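# Sort pins against a master using a bench comparator

## Task

Using the bench comparator and the black-banded master pin as reference, place every pin whose size falls short of the master by more than 0.005 mm into the reject tray and every other pin into the job tray. The master itself must end up in neither tray and not resting on either tray's rim. A comparator reading is valid only when the pin sits on the anvil with its side touching the backstop rod, the indicator tip rests on the pin, and neither the pin nor the lifting lever is being held by anything. Everything must stay in place by itself at the end (nothing counts if only the robot is holding it), and both grippers must release and withdraw before finishing.

## Robot and tools

Robot: two arms, left_arm and right_arm, facing each other across a table. left_arm's base is on the +y side; the names do not match image sides. Each has a parallel gripper whose fingers extend along the gripper's +x axis and close along its y axis. The reported end_effector_position is the point between the finger pads, roughly 3 to 4 cm short of the fingertips.

Frame: a single scene frame, origin at table centre, +z up, table surface at z = +0.020 m. Positions are in metres, orientations are quaternions written w first (qw, qx, qy, qz). Printed hand positions can be a little off, especially when reaching far.

Row layout (used by both motion tools): one flat list of 16 numbers covering both arms, always all 16 even if one arm is idle: left_arm x, y, z, qw, qx, qy, qz, opening, then right_arm x, y, z, qw, qx, qy, qz, opening. x, y, z and the quaternion are an absolute pose target for that gripper in the scene frame, not an offset. Opening is a scale from -1 to 1: +1 is fully open (0.088 m), empty fingers touch near -0.80, values below that close no further. Closing fully from open needs about 0.5 s.

execute_actions(actions): a list of actions; each action is a list of up to 15 rows, one row per 1/30 s step; if fewer rows are given, the last is repeated to fill 15 steps. An empty list just returns state and images. Each action is rejected for both arms if any target lies more than 0.6 m from the gripper's current position along any of that gripper's own axes; if the first action fails this or any action is malformed, nothing runs. Every step the controller limits the commanded pose to 70 mm and 16 degrees from the measured pose, so far targets need several actions; after an action the arm only coasts to its last clipped pose. To hold an orientation, repeat the same quaternion in every row rather than copying the drifted one from a result.

move(target, speed, blocking): target is one 16-number row as above; each gripper travels in a straight line to its pose, both finishing together, taking 0.5 to 10 s (cut off at 10 s). speed is path top speed in m/s, 0.002 to 0.5, default 0.25; turning limited to twice that in rad/s. Opening is applied at the start. Paths ignore obstacles and the other arm; grippers lag, drift and may overshoot speed near full extension. Faster contact and targets deeper past contact push harder. With blocking=false the result arrives after 0.5 s while motion continues; use wait(0) to check, and call wait or stop before sending new rows or moves. Result adds a 'move:' line with the ending (done, off_target, moving, held, fault) and limits (paced = pose clipped; held = steps blocked, after which the arm may jump faster), plus each gripper's distance to its pose.

wait(seconds): 0 to 10 s, arms keep their last command; returns early when a running move ends. stop(): brakes the current move; needs room, fingers continue. zoom_image(camera, region): camera is cam_head_left, cam_head_right, cam_left_wrist or cam_right_wrist; region [x0, y0, x1, y1] in pixels, top-left origin, at most 504 by 504. show_instructions(): shows the reference image (instrument sheet). finished_scene(scene): ends the scene irreversibly; only call once the goal holds on its own.

Results: state line per arm with pose and velocities; 'Hand target' lines show what the controller is currently driving toward; 'pose unreachable' means the clearance check altered or blocked that arm's command; HELD in step readings marks steps where an arm's command was restrained. grip_measured is finger opening on the command scale (joint list's last value gives metres); it can be off by about 1 mm and reads up to 0.061 narrower when squeezing hard. To grip, command about 0.07 below grip_measured; less for a lighter hold. Parts under about 3 mm wide get proportionally less force. grip_effort_n is motor effort in newtons (negative closes), capped near 83 N, with offset, factor error and residual friction; 'n/a' when unavailable. Cameras are 504x504 with given calibrations, which may be slightly off.

Cautions: joint friction can leave the gripper short or tilted, and tiny moves may not happen, so check pose after each move and correct tilt. Keep arms from colliding or pressing each other. Contact torque reaching a joint's load limit (waist 18, shoulder 22.3, elbow 22.2, wrist pitch 5.86, wrist yaw 5.84, wrist roll 5.48 N m, including held weight) freezes that arm for 10 s. Holding loads heats motors; MOTOR HOT appears from 50 °C, and at 95 °C an OVER-TEMPERATURE FAULT holds the arm and may cut power. Never push or drop anything off the table; avoid slips, slams and hard shoves. Occasional disturbances may tug a held part or nudge loose ones. The robot keeps its last command while you think, so give arms that should stay put their full pose and opening each call.

Each tool is called after ">>>" as name([rows], argument=value, ...), one row to a line, values as JSON.

Reference images:

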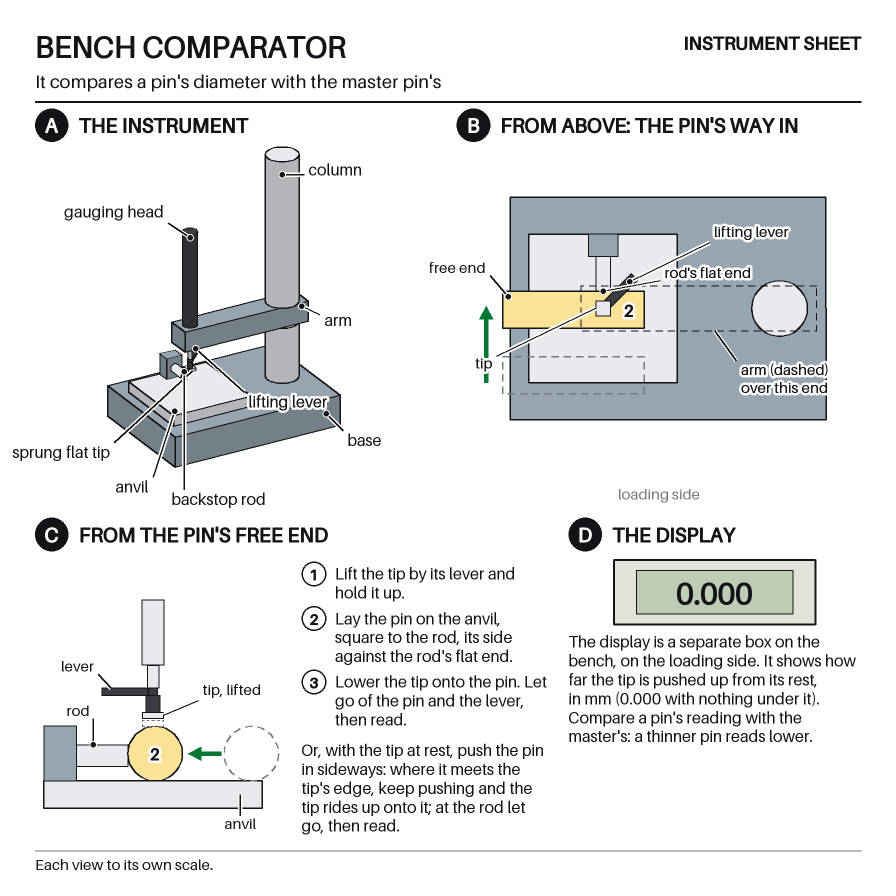

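## Session

>>> execute_actions(actions=[])

Scene clock: 0.00 s.
left_arm: end_effector_position=(+0.2295, +0.3877, +0.1986) grip_measured=+0.984 grip_effort_n=n/a end_effector_quat_wxyz=(+0.851, -0.005, +0.524, -0.046) end_effector_velocity=(-0.005, +0.002, +0.000) end_effector_angular_velocity=(+0.008, +0.015, +0.007) | right_arm: end_effector_position=(+0.2002, -0.3626, +0.2663) grip_measured=+0.985 grip_effort_n=n/a end_effector_quat_wxyz=(+0.333, -0.439, +0.205, +0.809) end_effector_velocity=(-0.005, -0.002, +0.001) end_effector_angular_velocity=(-0.019, +0.020, -0.002)
Joint positions: left_arm=[ 1.536  1.835  1.482 -0.749 -0.059 -0.241  0.087] | right_arm=[-1.498  1.721  1.464 -1.551 -0.513 -1.955  0.087]
Joint velocities: left_arm=[-0.002 -0.007 -0.002 -0.022 -0.007 -0.007 -0.   ] | right_arm=[ 0.002 -0.002 -0.002 -0.022  0.007  0.007 -0.   ]
Motor temperatures (°C, as the motors report them): left_arm=[28 27 28 28 29 28] | right_arm=[27 27 27 27 30 29]
Heat: left arm: hottest wrist yaw 29 °C (+0.0 °C/min); right arm: hottest wrist yaw 30 °C (+0.0 °C/min).
Hand target (left_arm): +0.229, +0.388, +0.199; +0.851, -0.005, +0.524, -0.046
Hand target (right_arm): +0.200, -0.363, +0.266; +0.333, -0.439, +0.205, +0.809

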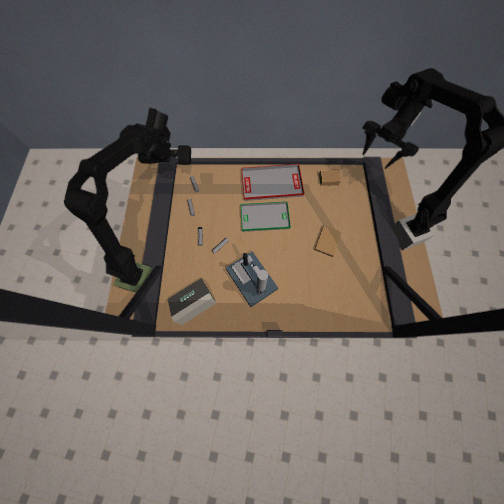

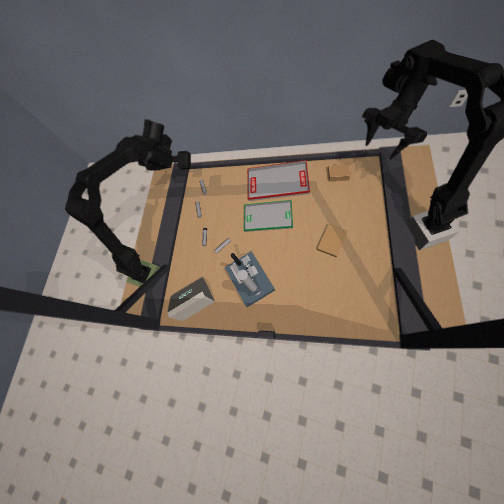

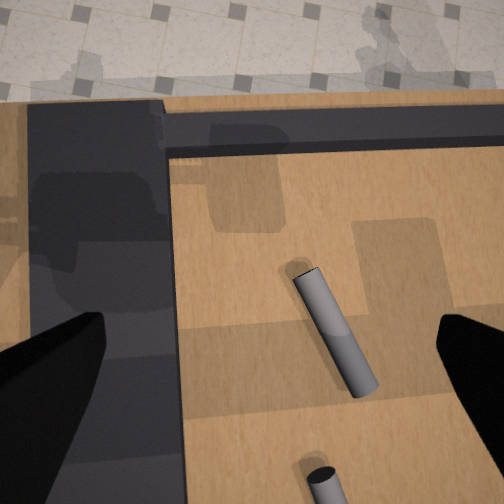

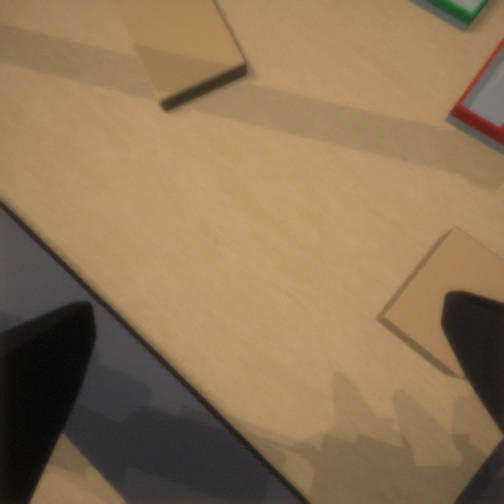

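>>> zoom_image(camera="cam_head_left", region=[150, 150, 350, 330])

>>> zoom_image(camera="cam_head_right", region=[150, 150, 350, 330])

Region (150, 150, 350, 330) of cam_head_left's 504x504 image, scaled by 2.520, with more detail than that image has; it fills the top 454 rows of this view, and the rest is white.

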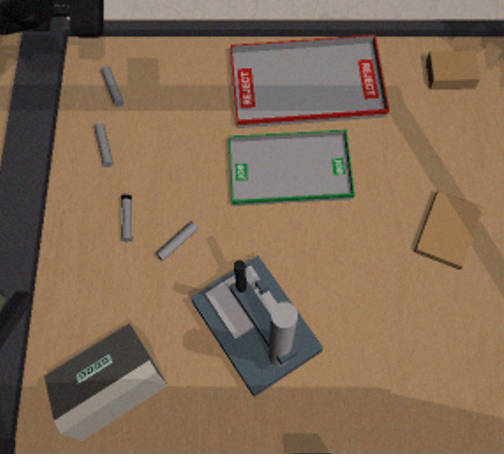

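Region (150, 150, 350, 330) of cam_head_right's 504x504 image, scaled by 2.520, with more detail than that image has; it fills the top 454 rows of this view, and the rest is white.

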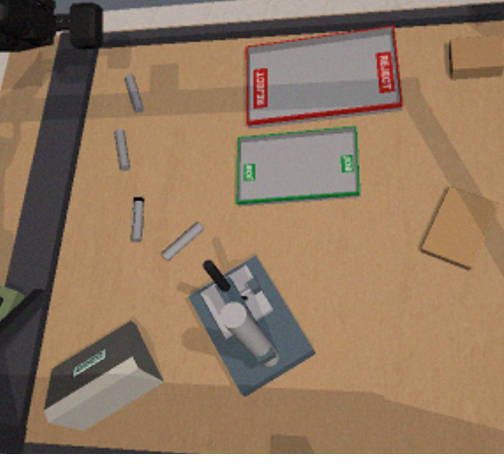

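>>> move(target=[-0.2,0.1,0.32,0.851,-0.005,0.524,-0.046,1, 0.2002,-0.3626,0.2663,0.333,-0.439,0.205,0.809,1], speed=0.4)

Scene clock: 18.63 s.
left_arm: end_effector_position=(-0.1943, +0.1006, +0.3222) grip_measured=+0.984 grip_effort_n=-2.6 end_effector_quat_wxyz=(+0.846, -0.056, +0.513, -0.133) end_effector_velocity=(-0.002, +0.001, -0.002) end_effector_angular_velocity=(+0.011, -0.005, +0.013) | right_arm: end_effector_position=(+0.2002, -0.3626, +0.2663) grip_measured=+0.985 grip_effort_n=-3.5 end_effector_quat_wxyz=(+0.333, -0.439, +0.205, +0.809) end_effector_velocity=(-0.002, -0.000, +0.001) end_effector_angular_velocity=(+0.006, +0.007, +0.002)
Joint positions: left_arm=[ 0.094  2.038  2.268 -1.576 -0.504 -1.587  0.087] | right_arm=[-1.498  1.721  1.464 -1.551 -0.513 -1.955  0.087]
Joint velocities: left_arm=[-0.007  0.012  0.012 -0.022 -0.007 -0.022 -0.   ] | right_arm=[-0.002 -0.002 -0.002 -0.007 -0.007 -0.007 -0.   ]
Motor temperatures (°C, as the motors report them): left_arm=[28 31 30 29 29 28] | right_arm=[27 30 29 27 30 29]
Heat: left arm: hottest shoulder 31 °C (+6.4 °C/min); right arm: hottest shoulder 30 °C (+0.0 °C/min).
Hand target (left_arm): -0.196, +0.098, +0.320; +0.847, -0.054, +0.511, -0.132
Hand target (right_arm): +0.200, -0.363, +0.266; +0.333, -0.439, +0.205, +0.809
Off the commanded pose (left_arm): 0.006 m, 12 deg.
Off the commanded pose (right_arm): 0.000 m, 0 deg.
joint sent to its limit (left arm) — the command would take joint 4 (wrist pitch) past its lower limit, so that joint was sent only as far as its limit.
move: off_target (left_arm)
camera_calibration (this result's frames):
cam_left_wrist: T_world_to_cam=[[-0.175701, -0.947025, 0.268837, -0.0211426], [-0.977699, 0.135953, -0.160068, -0.120334], [0.115039, -0.290966, -0.949792, 0.437427], [0, 0, 0, 1]] pos_world=[-0.171686, 0.123614, 0.401887]

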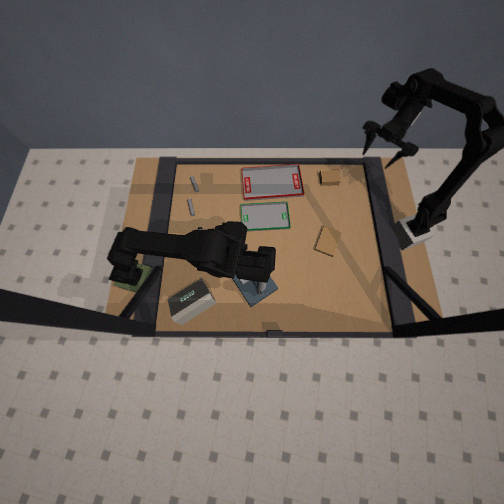

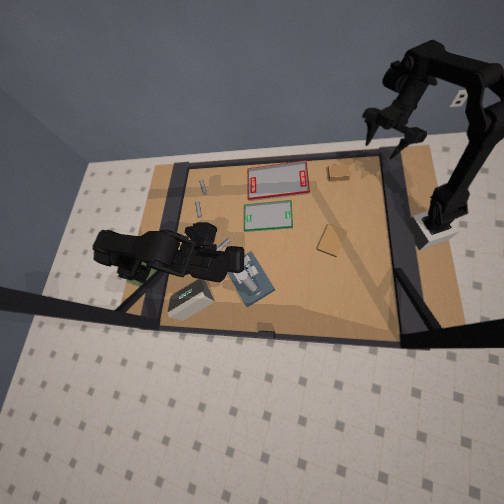

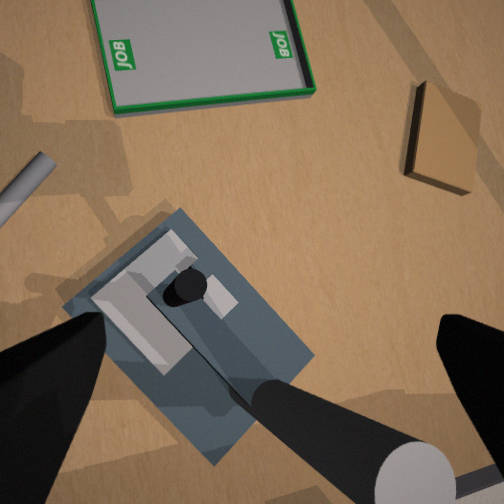

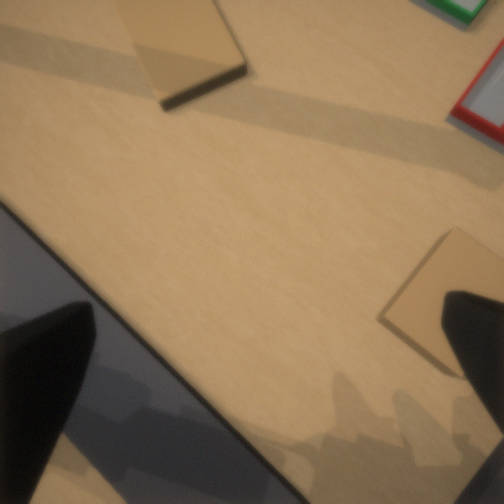

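>>> move(target=[0.005,0.2895,0.14,0.7064,-0.0308,0.7064,0.0308,0.3, 0.2002,-0.3626,0.2663,0.333,-0.439,0.205,0.809,1], speed=0.4)

Scene clock: 32.27 s.
left_arm: end_effector_position=(+0.0032, +0.2889, +0.1473) grip_measured=+0.303 grip_effort_n=-18.8 end_effector_quat_wxyz=(-0.708, +0.038, -0.704, -0.024) end_effector_velocity=(+0.001, +0.004, -0.001) end_effector_angular_velocity=(+0.014, +0.002, +0.000) | right_arm: end_effector_position=(+0.2002, -0.3626, +0.2663) grip_measured=+0.985 grip_effort_n=-2.6 end_effector_quat_wxyz=(+0.333, -0.439, +0.205, +0.809) end_effector_velocity=(-0.001, +0.000, +0.002) end_effector_angular_velocity=(+0.019, +0.013, -0.006)
Joint positions: left_arm=[ 0.99   1.682  1.187 -1.058  0.007 -0.949  0.054] | right_arm=[-1.498  1.721  1.464 -1.551 -0.513 -1.955  0.087]
Joint velocities: left_arm=[ 0.007  0.002 -0.002 -0.007 -0.007  0.007 -0.   ] | right_arm=[-0.007 -0.002 -0.002 -0.007 -0.022 -0.007 -0.   ]
Motor temperatures (°C, as the motors report them): left_arm=[28 32 31 29 29 28] | right_arm=[27 31 30 27 30 29]
Heat: left arm: hottest shoulder 32 °C (+5.6 °C/min); right arm: hottest shoulder 31 °C (+1.9 °C/min).
Hand target (left_arm): +0.002, +0.292, +0.141; +0.702, -0.033, +0.711, +0.029
Hand target (right_arm): +0.200, -0.363, +0.266; +0.333, -0.439, +0.205, +0.809
Off the commanded pose (left_arm): 0.007 m, 1 deg.
Off the commanded pose (right_arm): 0.000 m, 0 deg.
move: done
camera_calibration (this result's frames):
cam_left_wrist: T_world_to_cam=[[0.0971419, -0.993556, 0.0583918, 0.28238], [-0.942984, -0.073114, 0.32471, 0.00814414], [-0.318348, -0.0866054, -0.94401, 0.244873], [0, 0, 0, 1]] pos_world=[0.0582037, 0.302363, 0.212029]

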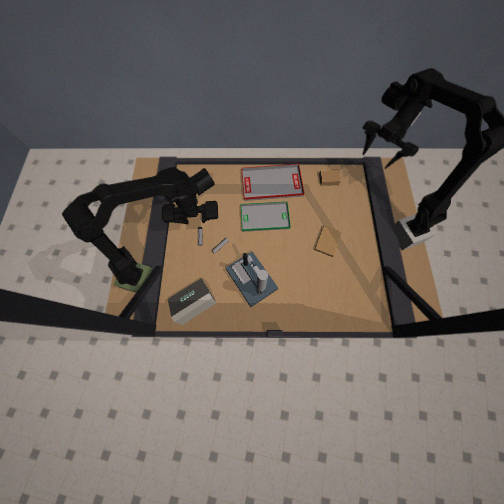

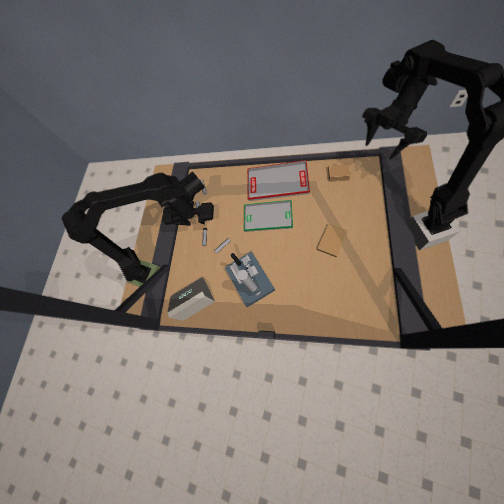

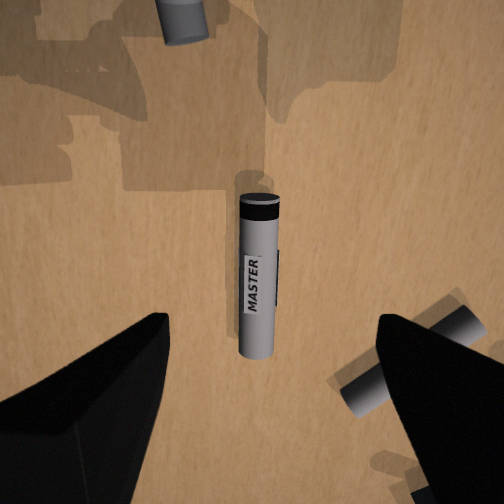

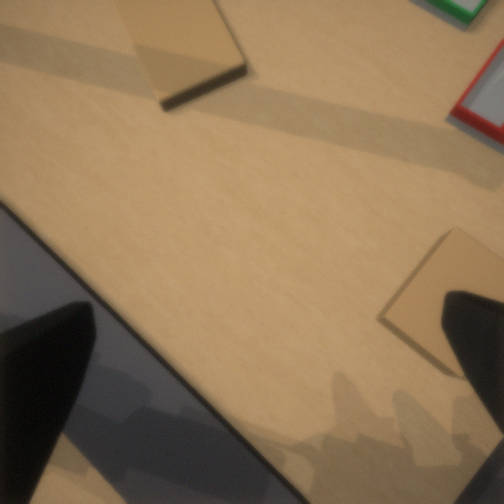

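>>> move(target=[0.009,0.2865,0.058,0.7064,-0.0308,0.7064,0.0308,0.3, 0.2002,-0.3626,0.2663,0.333,-0.439,0.205,0.809,1], speed=0.15)

Scene clock: 41.53 s.
left_arm: end_effector_position=(+0.0103, +0.2823, +0.0641) grip_measured=+0.303 grip_effort_n=-18.8 end_effector_quat_wxyz=(-0.709, +0.037, -0.703, -0.024) end_effector_velocity=(-0.003, +0.000, -0.004) end_effector_angular_velocity=(+0.001, +0.010, -0.010) | right_arm: end_effector_position=(+0.2002, -0.3626, +0.2663) grip_measured=+0.985 grip_effort_n=-3.0 end_effector_quat_wxyz=(+0.333, -0.439, +0.205, +0.809) end_effector_velocity=(-0.005, +0.000, +0.002) end_effector_angular_velocity=(+0.011, +0.031, -0.001)
Joint positions: left_arm=[ 0.993  1.845  1.025 -0.729  0.005 -0.945  0.054] | right_arm=[-1.498  1.721  1.464 -1.551 -0.513 -1.955  0.087]
Joint velocities: left_arm=[-0.002  0.007 -0.007  0.007  0.007  0.007 -0.   ] | right_arm=[-0.002  0.002 -0.002 -0.022 -0.022 -0.007 -0.   ]
Motor temperatures (°C, as the motors report them): left_arm=[28 32 31 29 29 28] | right_arm=[27 32 30 27 30 29]
Heat: left arm: hottest shoulder 32 °C (+4.3 °C/min); right arm: hottest shoulder 32 °C (+2.9 °C/min).
Hand target (left_arm): +0.009, +0.287, +0.058; +0.707, -0.031, +0.706, +0.031
Hand target (right_arm): +0.200, -0.363, +0.266; +0.333, -0.439, +0.205, +0.809
Off the commanded pose (left_arm): 0.008 m, 1 deg.
Off the commanded pose (right_arm): 0.000 m, 0 deg.
move: done
camera_calibration (this result's frames):
cam_left_wrist: T_world_to_cam=[[0.0958748, -0.993622, 0.0593595, 0.280007], [-0.943944, -0.0718334, 0.322194, 0.0410718], [-0.315875, -0.0869223, -0.944811, 0.168191], [0, 0, 0, 1]] pos_world=[0.0650511, 0.295791, 0.129054]

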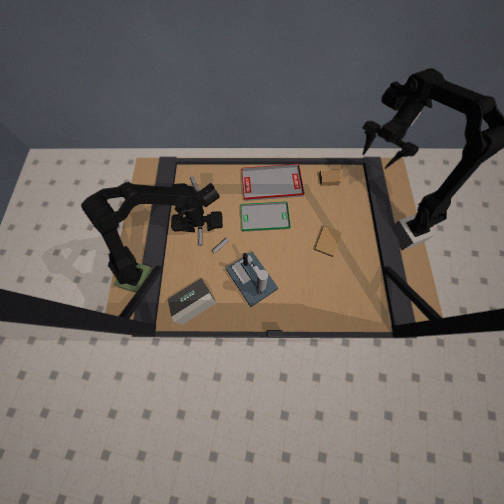

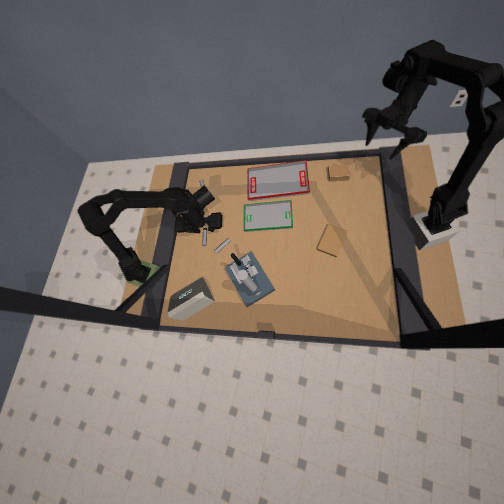

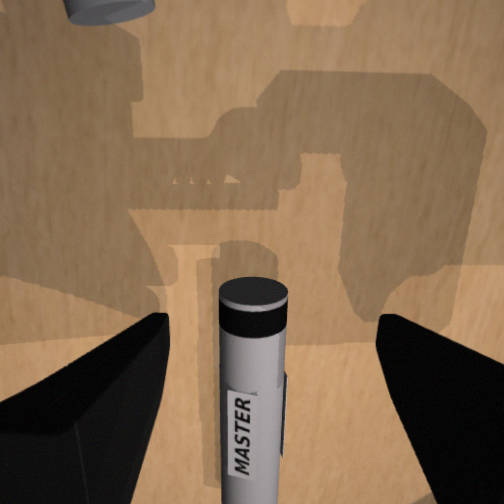

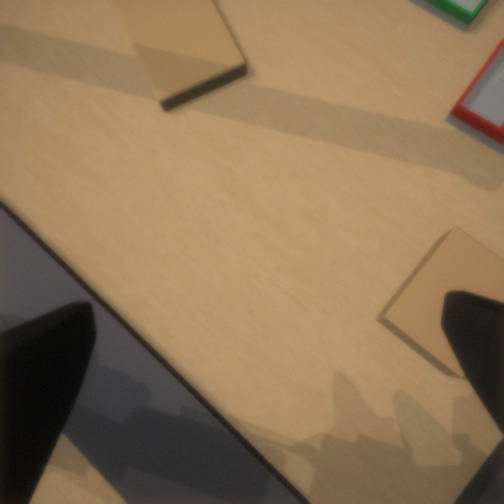

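>>> move(target=[0.009,0.292,0.05,0.7064,-0.0308,0.7064,0.0308,0.3, 0.2002,-0.3626,0.2663,0.333,-0.439,0.205,0.809,1], speed=0.05)

>>> move(target=[0.009,0.292,0.05,0.7064,-0.0308,0.7064,0.0308,-0.6, 0.2002,-0.3626,0.2663,0.333,-0.439,0.205,0.809,1], speed=0.05)

Scene clock: 45.23 s.
left_arm: end_effector_position=(+0.0111, +0.2856, +0.0579) grip_measured=+0.303 grip_effort_n=-18.4 end_effector_quat_wxyz=(-0.711, +0.038, -0.702, -0.022) end_effector_velocity=(-0.003, +0.007, -0.001) end_effector_angular_velocity=(+0.025, +0.012, +0.010) | right_arm: end_effector_position=(+0.2002, -0.3626, +0.2663) grip_measured=+0.985 grip_effort_n=-3.5 end_effector_quat_wxyz=(+0.333, -0.439, +0.205, +0.809) end_effector_velocity=(-0.002, +0.001, +0.002) end_effector_angular_velocity=(+0.019, +0.013, -0.001)
Joint positions: left_arm=[ 1.002  1.849  1.    -0.696  0.005 -0.935  0.054] | right_arm=[-1.498  1.721  1.464 -1.551 -0.513 -1.955  0.087]
Joint velocities: left_arm=[ 0.002 -0.002 -0.007 -0.022 -0.007 -0.007 -0.   ] | right_arm=[-0.002 -0.002 -0.002 -0.007 -0.022 -0.007 -0.   ]
Motor temperatures (°C, as the motors report them): left_arm=[28 32 30 29 29 28] | right_arm=[27 32 31 27 30 29]
Heat: left arm: hottest shoulder 32 °C (+4.0 °C/min); right arm: hottest shoulder 32 °C (+2.7 °C/min).
Hand target (left_arm): +0.009, +0.292, +0.050; +0.706, -0.031, +0.707, +0.031
Hand target (right_arm): +0.200, -0.363, +0.266; +0.333, -0.439, +0.205, +0.809
Off the commanded pose (left_arm): 0.010 m, 2 deg.
Off the commanded pose (right_arm): 0.000 m, 0 deg.
move: off_target (left_arm)
camera_calibration (this result's frames):
cam_left_wrist: T_world_to_cam=[[0.0941323, -0.993526, 0.0635974, 0.283294], [-0.945248, -0.0691418, 0.318945, 0.0435611], [-0.312483, -0.0901384, -0.945637, 0.163796], [0, 0, 0, 1]] pos_world=[0.0656922, 0.299237, 0.122981]

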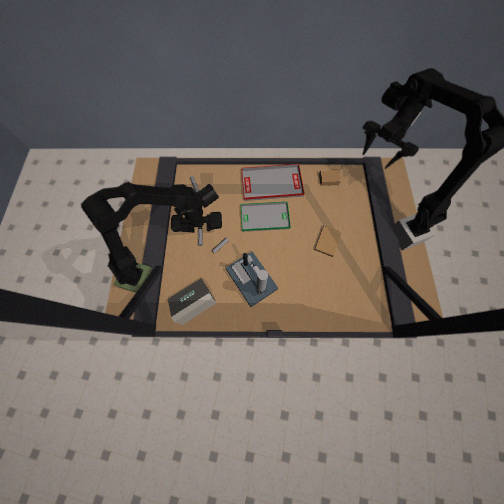

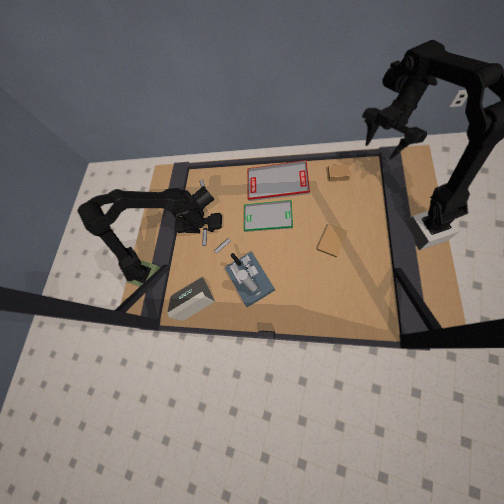

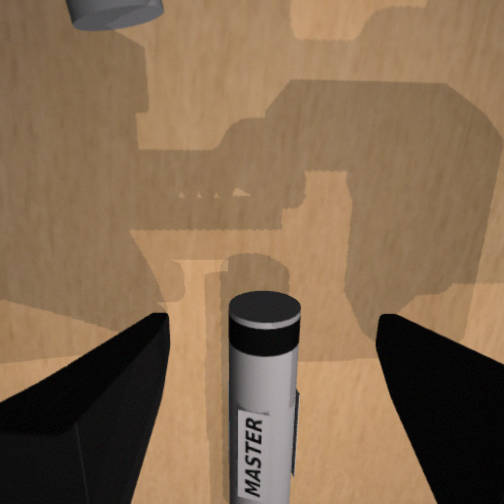

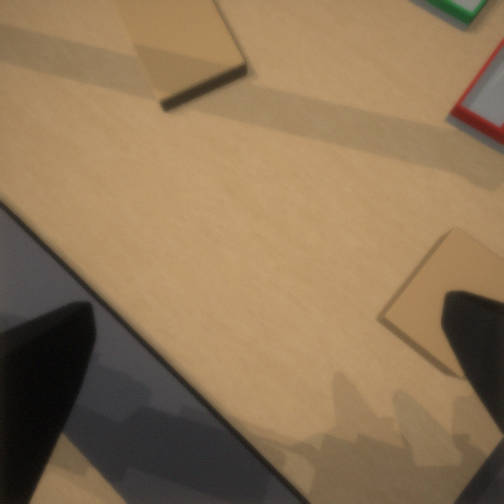

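Scene clock: 45.93 s.
left_arm: end_effector_position=(+0.0121, +0.2885, +0.0575) grip_measured=-0.517 grip_effort_n=-83.5 end_effector_quat_wxyz=(-0.712, +0.036, -0.701, -0.027) end_effector_velocity=(-0.000, +0.001, -0.001) end_effector_angular_velocity=(+0.003, -0.007, +0.005) | right_arm: end_effector_position=(+0.2002, -0.3626, +0.2663) grip_measured=+0.985 grip_effort_n=-3.0 end_effector_quat_wxyz=(+0.333, -0.439, +0.205, +0.809) end_effector_velocity=(+0.001, +0.001, +0.000) end_effector_angular_velocity=(+0.012, -0.006, +0.002)
Joint positions: left_arm=[ 1.006  1.849  0.998 -0.699 -0.003 -0.934  0.014] | right_arm=[-1.498  1.721  1.464 -1.551 -0.513 -1.955  0.087]
Joint velocities: left_arm=[-0.002 -0.002 -0.007  0.007 -0.007 -0.007 -0.   ] | right_arm=[-0.002 -0.002 -0.002  0.007 -0.007 -0.007  0.   ]
Motor temperatures (°C, as the motors report them): left_arm=[28 32 30 29 29 28] | right_arm=[27 32 31 27 30 29]
Heat: left arm: hottest shoulder 32 °C (+3.9 °C/min); right arm: hottest shoulder 32 °C (+2.6 °C/min).
Hand target (left_arm): +0.009, +0.292, +0.050; +0.706, -0.031, +0.707, +0.031
Hand target (right_arm): +0.200, -0.363, +0.266; +0.333, -0.439, +0.205, +0.809
Off the commanded pose (left_arm): 0.009 m, 1 deg.
Off the commanded pose (right_arm): 0.000 m, 0 deg.
move: off_target (left_arm)
camera_calibration (this result's frames):
cam_left_wrist: T_world_to_cam=[[0.0983381, -0.993696, 0.0538305, 0.286703], [-0.945814, -0.0765048, 0.315566, 0.0471944], [-0.309459, -0.0819458, -0.947375, 0.161679], [0, 0, 0, 1]] pos_world=[0.0664764, 0.301755, 0.122845]

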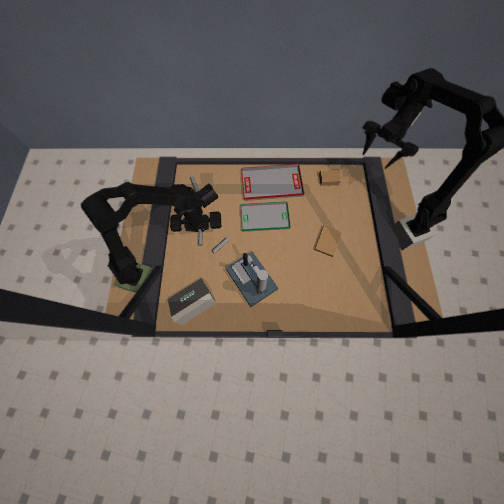

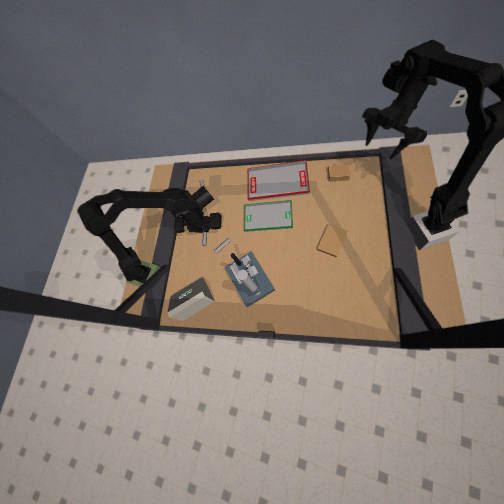

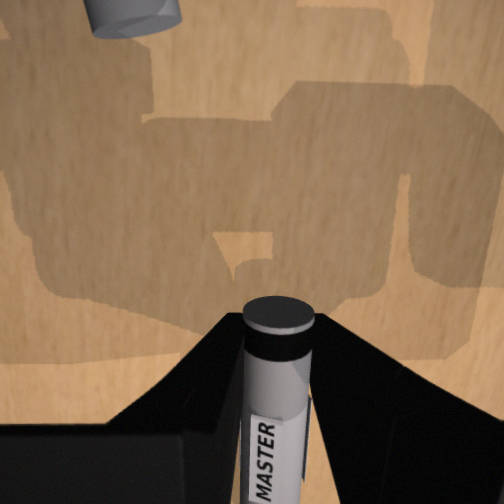

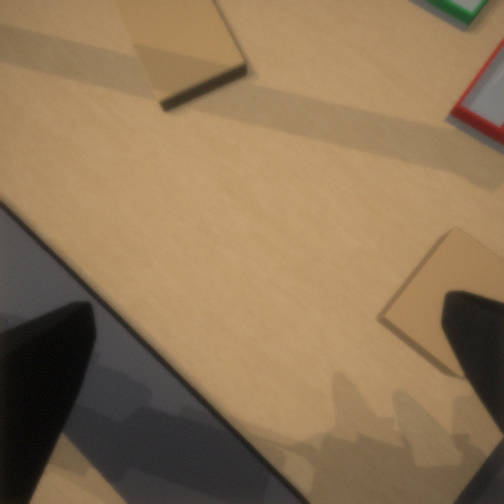

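>>> move(target=[0.0,0.27,0.14,0.7064,-0.0308,0.7064,0.0308,-0.6, 0.2002,-0.3626,0.2663,0.333,-0.439,0.205,0.809,1], speed=0.2)

>>> move(target=[-0.129,0.1495,0.125,0.678,-0.2008,0.678,0.2008,-0.6, 0.2002,-0.3626,0.2663,0.333,-0.439,0.205,0.809,1], speed=0.2)

Scene clock: 53.70 s.
left_arm: end_effector_position=(-0.0002, +0.2731, +0.1347) grip_measured=-0.517 grip_effort_n=-83.5 end_effector_quat_wxyz=(-0.704, +0.026, -0.709, -0.036) end_effector_velocity=(-0.000, +0.001, +0.004) end_effector_angular_velocity=(+0.010, -0.001, +0.005) | right_arm: end_effector_position=(+0.2002, -0.3626, +0.2663) grip_measured=+0.985 grip_effort_n=-3.0 end_effector_quat_wxyz=(+0.333, -0.439, +0.205, +0.809) end_effector_velocity=(-0.002, -0.001, -0.000) end_effector_angular_velocity=(-0.012, +0.006, -0.002)
Joint positions: left_arm=[ 0.943  1.76   1.226 -1.053 -0.003 -0.997  0.014] | right_arm=[-1.498  1.721  1.464 -1.551 -0.513 -1.955  0.087]
Joint velocities: left_arm=[-0.002 -0.002  0.012 -0.022 -0.007 -0.007 -0.   ] | right_arm=[ 0.002 -0.002 -0.002 -0.007  0.007  0.007 -0.   ]
Motor temperatures (°C, as the motors report them): left_arm=[28 32 30 30 29 28] | right_arm=[27 33 31 27 30 29]
Heat: left arm: hottest shoulder 32 °C (+3.4 °C/min); right arm: hottest shoulder 33 °C (+3.4 °C/min).
Hand target (left_arm): +0.001, +0.270, +0.140; +0.707, -0.031, +0.706, +0.031
Hand target (right_arm): +0.200, -0.363, +0.266; +0.333, -0.439, +0.205, +0.809
Off the commanded pose (left_arm): 0.006 m, 1 deg.
Off the commanded pose (right_arm): 0.000 m, 0 deg.
move: done
camera_calibration (this result's frames):
cam_left_wrist: T_world_to_cam=[[0.0981111, -0.994883, 0.0241082, 0.272772], [-0.938381, -0.084418, 0.335135, 0.00952686], [-0.331385, -0.0555031, -0.941862, 0.221729], [0, 0, 0, 1]] pos_world=[0.0556555, 0.284487, 0.199069]

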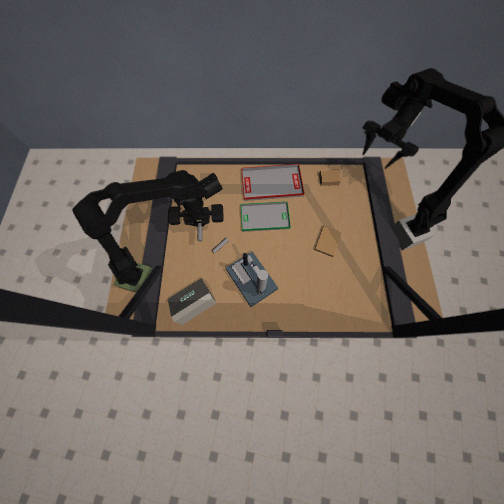

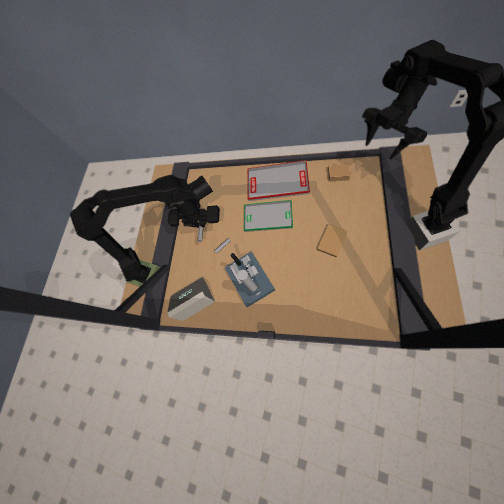

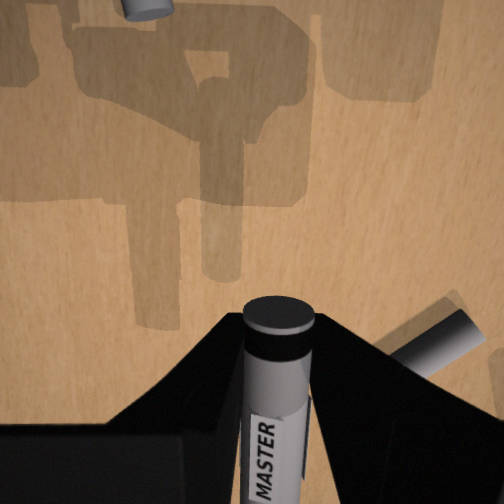

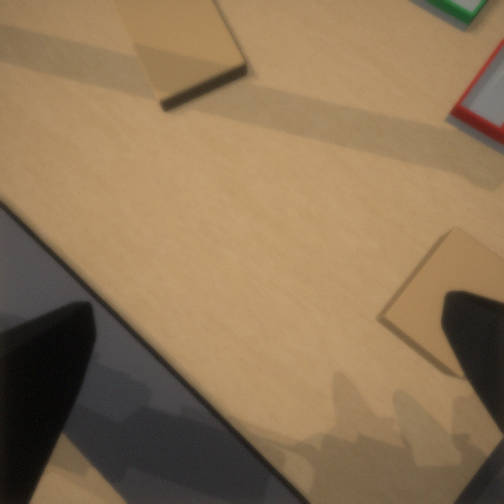

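Scene clock: 55.47 s.
left_arm: end_effector_position=(-0.1264, +0.1526, +0.1246) grip_measured=-0.517 grip_effort_n=-83.5 end_effector_quat_wxyz=(-0.679, +0.199, -0.677, -0.203) end_effector_velocity=(-0.001, -0.002, +0.000) end_effector_angular_velocity=(+0.004, -0.007, +0.015) | right_arm: end_effector_position=(+0.2002, -0.3626, +0.2663) grip_measured=+0.985 grip_effort_n=-3.5 end_effector_quat_wxyz=(+0.333, -0.439, +0.205, +0.809) end_effector_velocity=(-0.003, -0.002, +0.004) end_effector_angular_velocity=(+0.004, +0.011, -0.003)
Joint positions: left_arm=[ 0.452  1.983  1.48  -1.073 -0.003 -1.975  0.014] | right_arm=[-1.498  1.721  1.464 -1.551 -0.513 -1.955  0.087]
Joint velocities: left_arm=[-0.007  0.007  0.012 -0.007 -0.007 -0.022 -0.   ] | right_arm=[-0.007 -0.007  0.002 -0.022 -0.007 -0.007 -0.   ]
Motor temperatures (°C, as the motors report them): left_arm=[28 32 30 29 29 28] | right_arm=[27 33 31 27 30 29]
Heat: left arm: hottest shoulder 32 °C (+3.2 °C/min); right arm: hottest shoulder 33 °C (+3.2 °C/min).
Hand target (left_arm): -0.127, +0.149, +0.125; +0.680, -0.200, +0.676, +0.202
Hand target (right_arm): +0.200, -0.363, +0.266; +0.333, -0.439, +0.205, +0.809
Off the commanded pose (left_arm): 0.004 m, 0 deg.
Off the commanded pose (right_arm): 0.000 m, 0 deg.
move: done
camera_calibration (this result's frames):
cam_left_wrist: T_world_to_cam=[[0.552228, -0.832934, 0.035573, 0.196819], [-0.794694, -0.513018, 0.32446, -0.0307867], [-0.252004, -0.207445, -0.94523, 0.197397], [0, 0, 0, 1]] pos_world=[-0.0834104, 0.189093, 0.189573]

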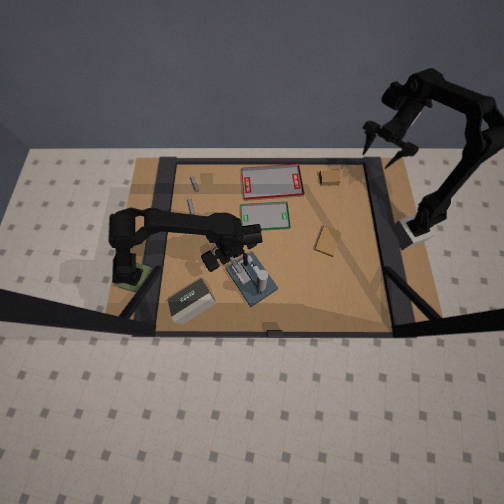

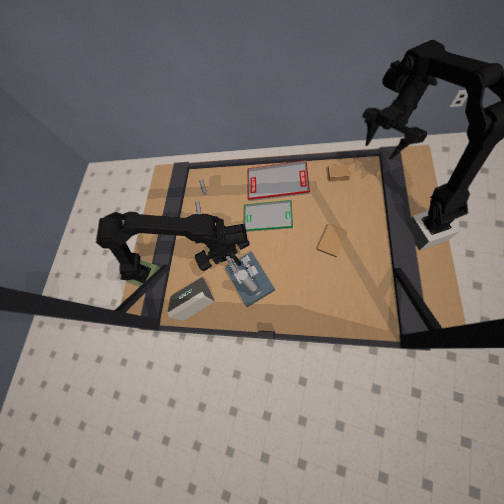

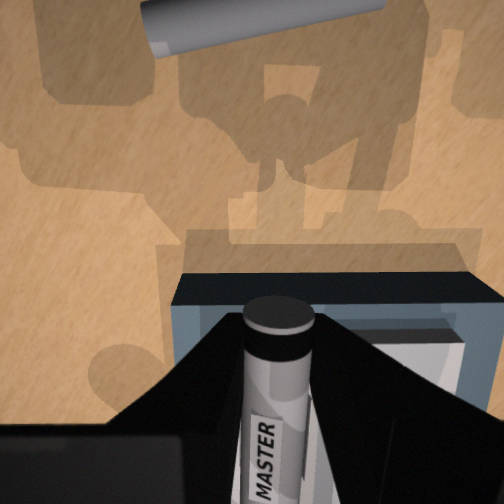

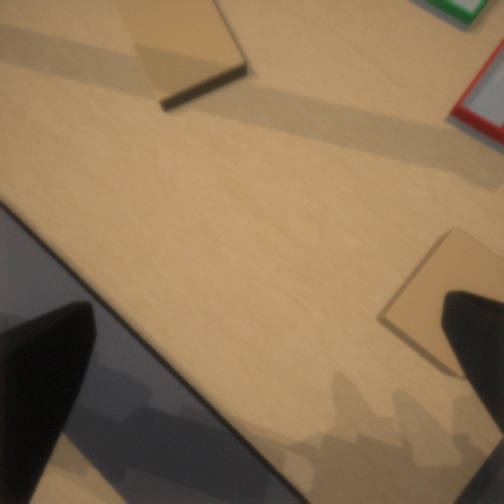

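>>> move(target=[-0.129,0.1495,0.125,0.678,-0.2008,0.678,0.2008,-0.6, -0.04,-0.09,0.12,0.4726,0,0,0.8813,1], speed=0.3)

Scene clock: 60.70 s.
left_arm: end_effector_position=(-0.1282, +0.1521, +0.1230) grip_measured=-0.517 grip_effort_n=-83.5 end_effector_quat_wxyz=(-0.678, +0.198, -0.678, -0.205) end_effector_velocity=(+0.001, +0.006, +0.000) end_effector_angular_velocity=(+0.023, -0.004, +0.010) | right_arm: end_effector_position=(-0.0404, -0.0895, +0.1252) grip_measured=+0.985 grip_effort_n=-3.0 end_effector_quat_wxyz=(+0.467, -0.017, +0.006, +0.884) end_effector_velocity=(-0.000, +0.001, -0.004) end_effector_angular_velocity=(-0.007, +0.006, -0.005)
Joint positions: left_arm=[ 0.449  1.989  1.481 -1.073  0.001 -1.98   0.014] | right_arm=[-0.524  2.399  0.787  1.563 -0.762 -0.039  0.087]
Joint velocities: left_arm=[ 0.002 -0.002 -0.002 -0.022 -0.007 -0.007  0.   ] | right_arm=[0.002 0.017 0.007 0.007 0.007 0.007 0.   ]
Motor temperatures (°C, as the motors report them): left_arm=[28 33 31 29 29 28] | right_arm=[27 33 31 28 30 29]
Heat: left arm: hottest shoulder 33 °C (+4.0 °C/min); right arm: hottest shoulder 33 °C (+3.0 °C/min).
Hand target (left_arm): -0.129, +0.150, +0.125; +0.678, -0.201, +0.678, +0.201
Hand target (right_arm): -0.041, -0.089, +0.121; +0.467, -0.017, +0.011, +0.884
Off the commanded pose (left_arm): 0.003 m, 1 deg.
Off the commanded pose (right_arm): 0.005 m, 2 deg.
joint sent to its limit (right arm) — the command would take joint 4 (wrist pitch) past its upper limit, so that joint was sent only as far as its limit.
move: done; limits=paced
camera_calibration (this result's frames):
cam_left_wrist: T_world_to_cam=[[0.553683, -0.832184, 0.0300621, 0.198219], [-0.792329, -0.515371, 0.326509, -0.0315696], [-0.256223, -0.204602, -0.944716, 0.194257], [0, 0, 0, 1]] pos_world=[-0.0849913, 0.18843, 0.187866]
cam_right_wrist: T_world_to_cam=[[0.85379, 0.520444, -0.0134365, 0.0849187], [0.189552, -0.334791, -0.92303, 0.116475], [-0.484884, 0.785527, -0.384493, 0.178094], [0, 0, 0, 1]] pos_world=[-0.00822615, -0.145098, 0.177127]

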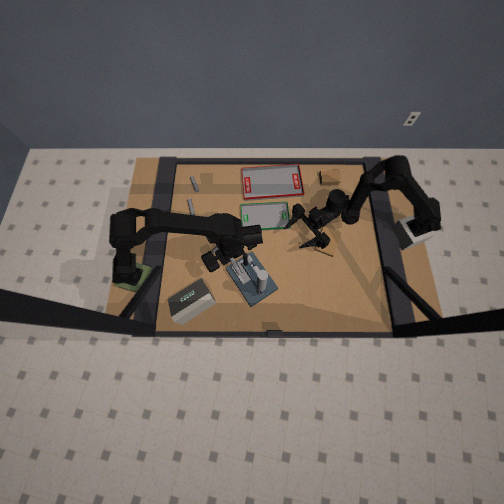

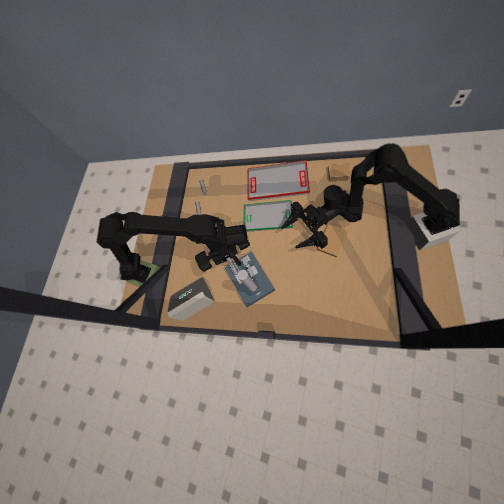

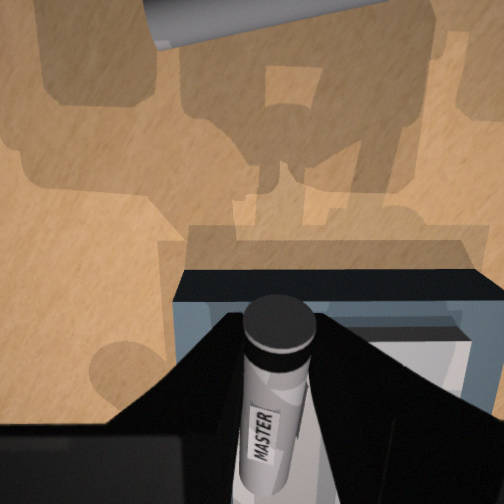

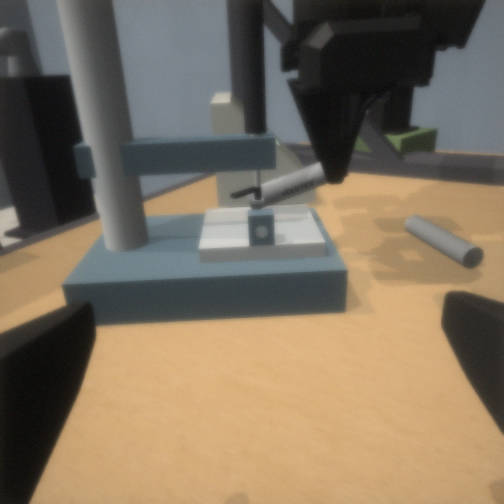

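>>> move(target=[-0.129,0.1495,0.092,0.678,-0.2008,0.678,0.2008,-0.6, -0.04,-0.09,0.12,0.4726,0,0,0.8813,1], speed=0.04)

>>> zoom_image(camera="cam_right_wrist", region=[170, 100, 400, 300])

Scene clock: 64.40 s.
left_arm: end_effector_position=(-0.1272, +0.1463, +0.1014) grip_measured=-0.517 grip_effort_n=-83.5 end_effector_quat_wxyz=(-0.677, +0.210, -0.679, -0.193) end_effector_velocity=(+0.000, +0.001, -0.003) end_effector_angular_velocity=(+0.004, -0.007, +0.005) | right_arm: end_effector_position=(-0.0402, -0.0892, +0.1253) grip_measured=+0.985 grip_effort_n=-3.5 end_effector_quat_wxyz=(+0.468, -0.016, +0.006, +0.884) end_effector_velocity=(-0.004, -0.001, +0.000) end_effector_angular_velocity=(+0.002, -0.005, +0.025)
Joint positions: left_arm=[ 0.449  2.008  1.419 -0.958  0.001 -1.98   0.014] | right_arm=[-0.524  2.401  0.787  1.566 -0.759 -0.037  0.087]
Joint velocities: left_arm=[-0.002  0.002 -0.007  0.007 -0.007 -0.007 -0.   ] | right_arm=[ 0.002 -0.002  0.002 -0.007 -0.022 -0.007 -0.   ]
Motor temperatures (°C, as the motors report them): left_arm=[28 33 31 29 29 28] | right_arm=[27 33 31 29 30 29]
Heat: left arm: hottest shoulder 33 °C (+4.0 °C/min); right arm: hottest shoulder 33 °C (+3.0 °C/min).
Hand target (left_arm): -0.129, +0.150, +0.092; +0.678, -0.201, +0.678, +0.201
Hand target (right_arm): -0.040, -0.090, +0.120; +0.469, -0.019, +0.010, +0.883
Off the commanded pose (left_arm): 0.010 m, 1 deg.
Off the commanded pose (right_arm): 0.005 m, 2 deg.
joint sent to its limit (right arm) — the command would take joint 4 (wrist pitch) past its upper limit, so that joint was sent only as far as its limit.
move: off_target (left_arm)
camera_calibration (this result's frames):
cam_left_wrist: T_world_to_cam=[[0.553421, -0.830637, 0.0613834, 0.190001], [-0.794238, -0.504102, 0.339216, -0.029932], [-0.250822, -0.236482, -0.938704, 0.177644], [0, 0, 0, 1]] pos_world=[-0.0843665, 0.184743, 0.165246]
cam_right_wrist: T_world_to_cam=[[0.854998, 0.518449, -0.0137514, 0.0845758], [0.187772, -0.334161, -0.923622, 0.116612], [-0.483446, 0.787113, -0.383057, 0.17803], [0, 0, 0, 1]] pos_world=[-0.00814042, -0.145011, 0.177064]

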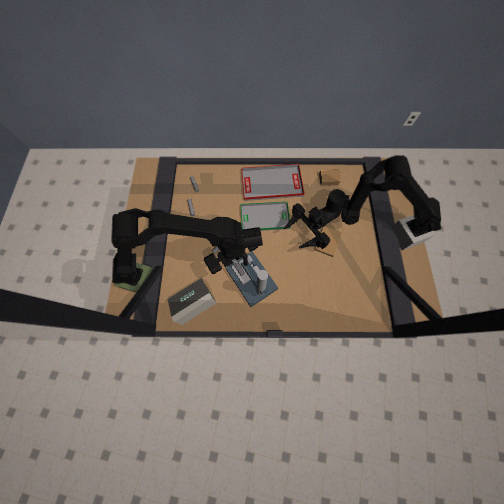

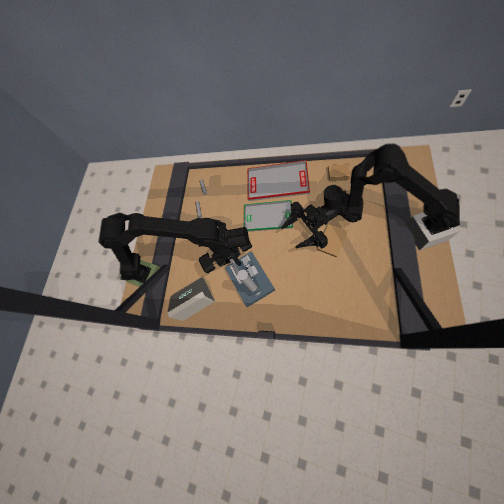

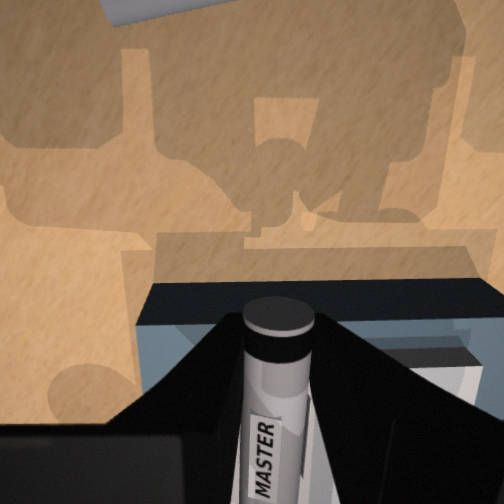

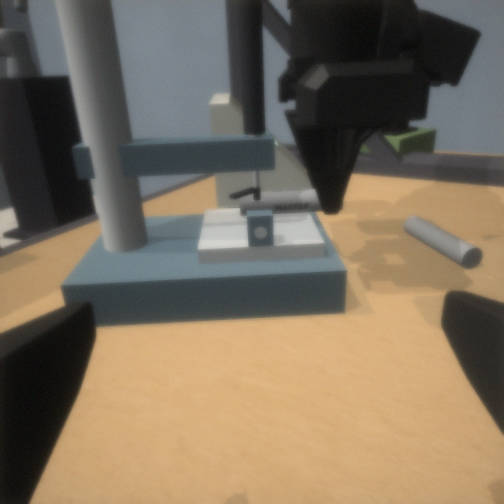

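Region (170, 100, 400, 300) of cam_right_wrist's 504x504 image, scaled by 2.191, with more detail than that image has; it fills the top 438 rows of this view, and the rest is white.

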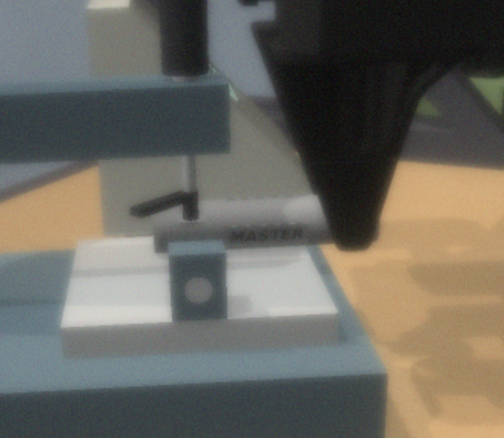

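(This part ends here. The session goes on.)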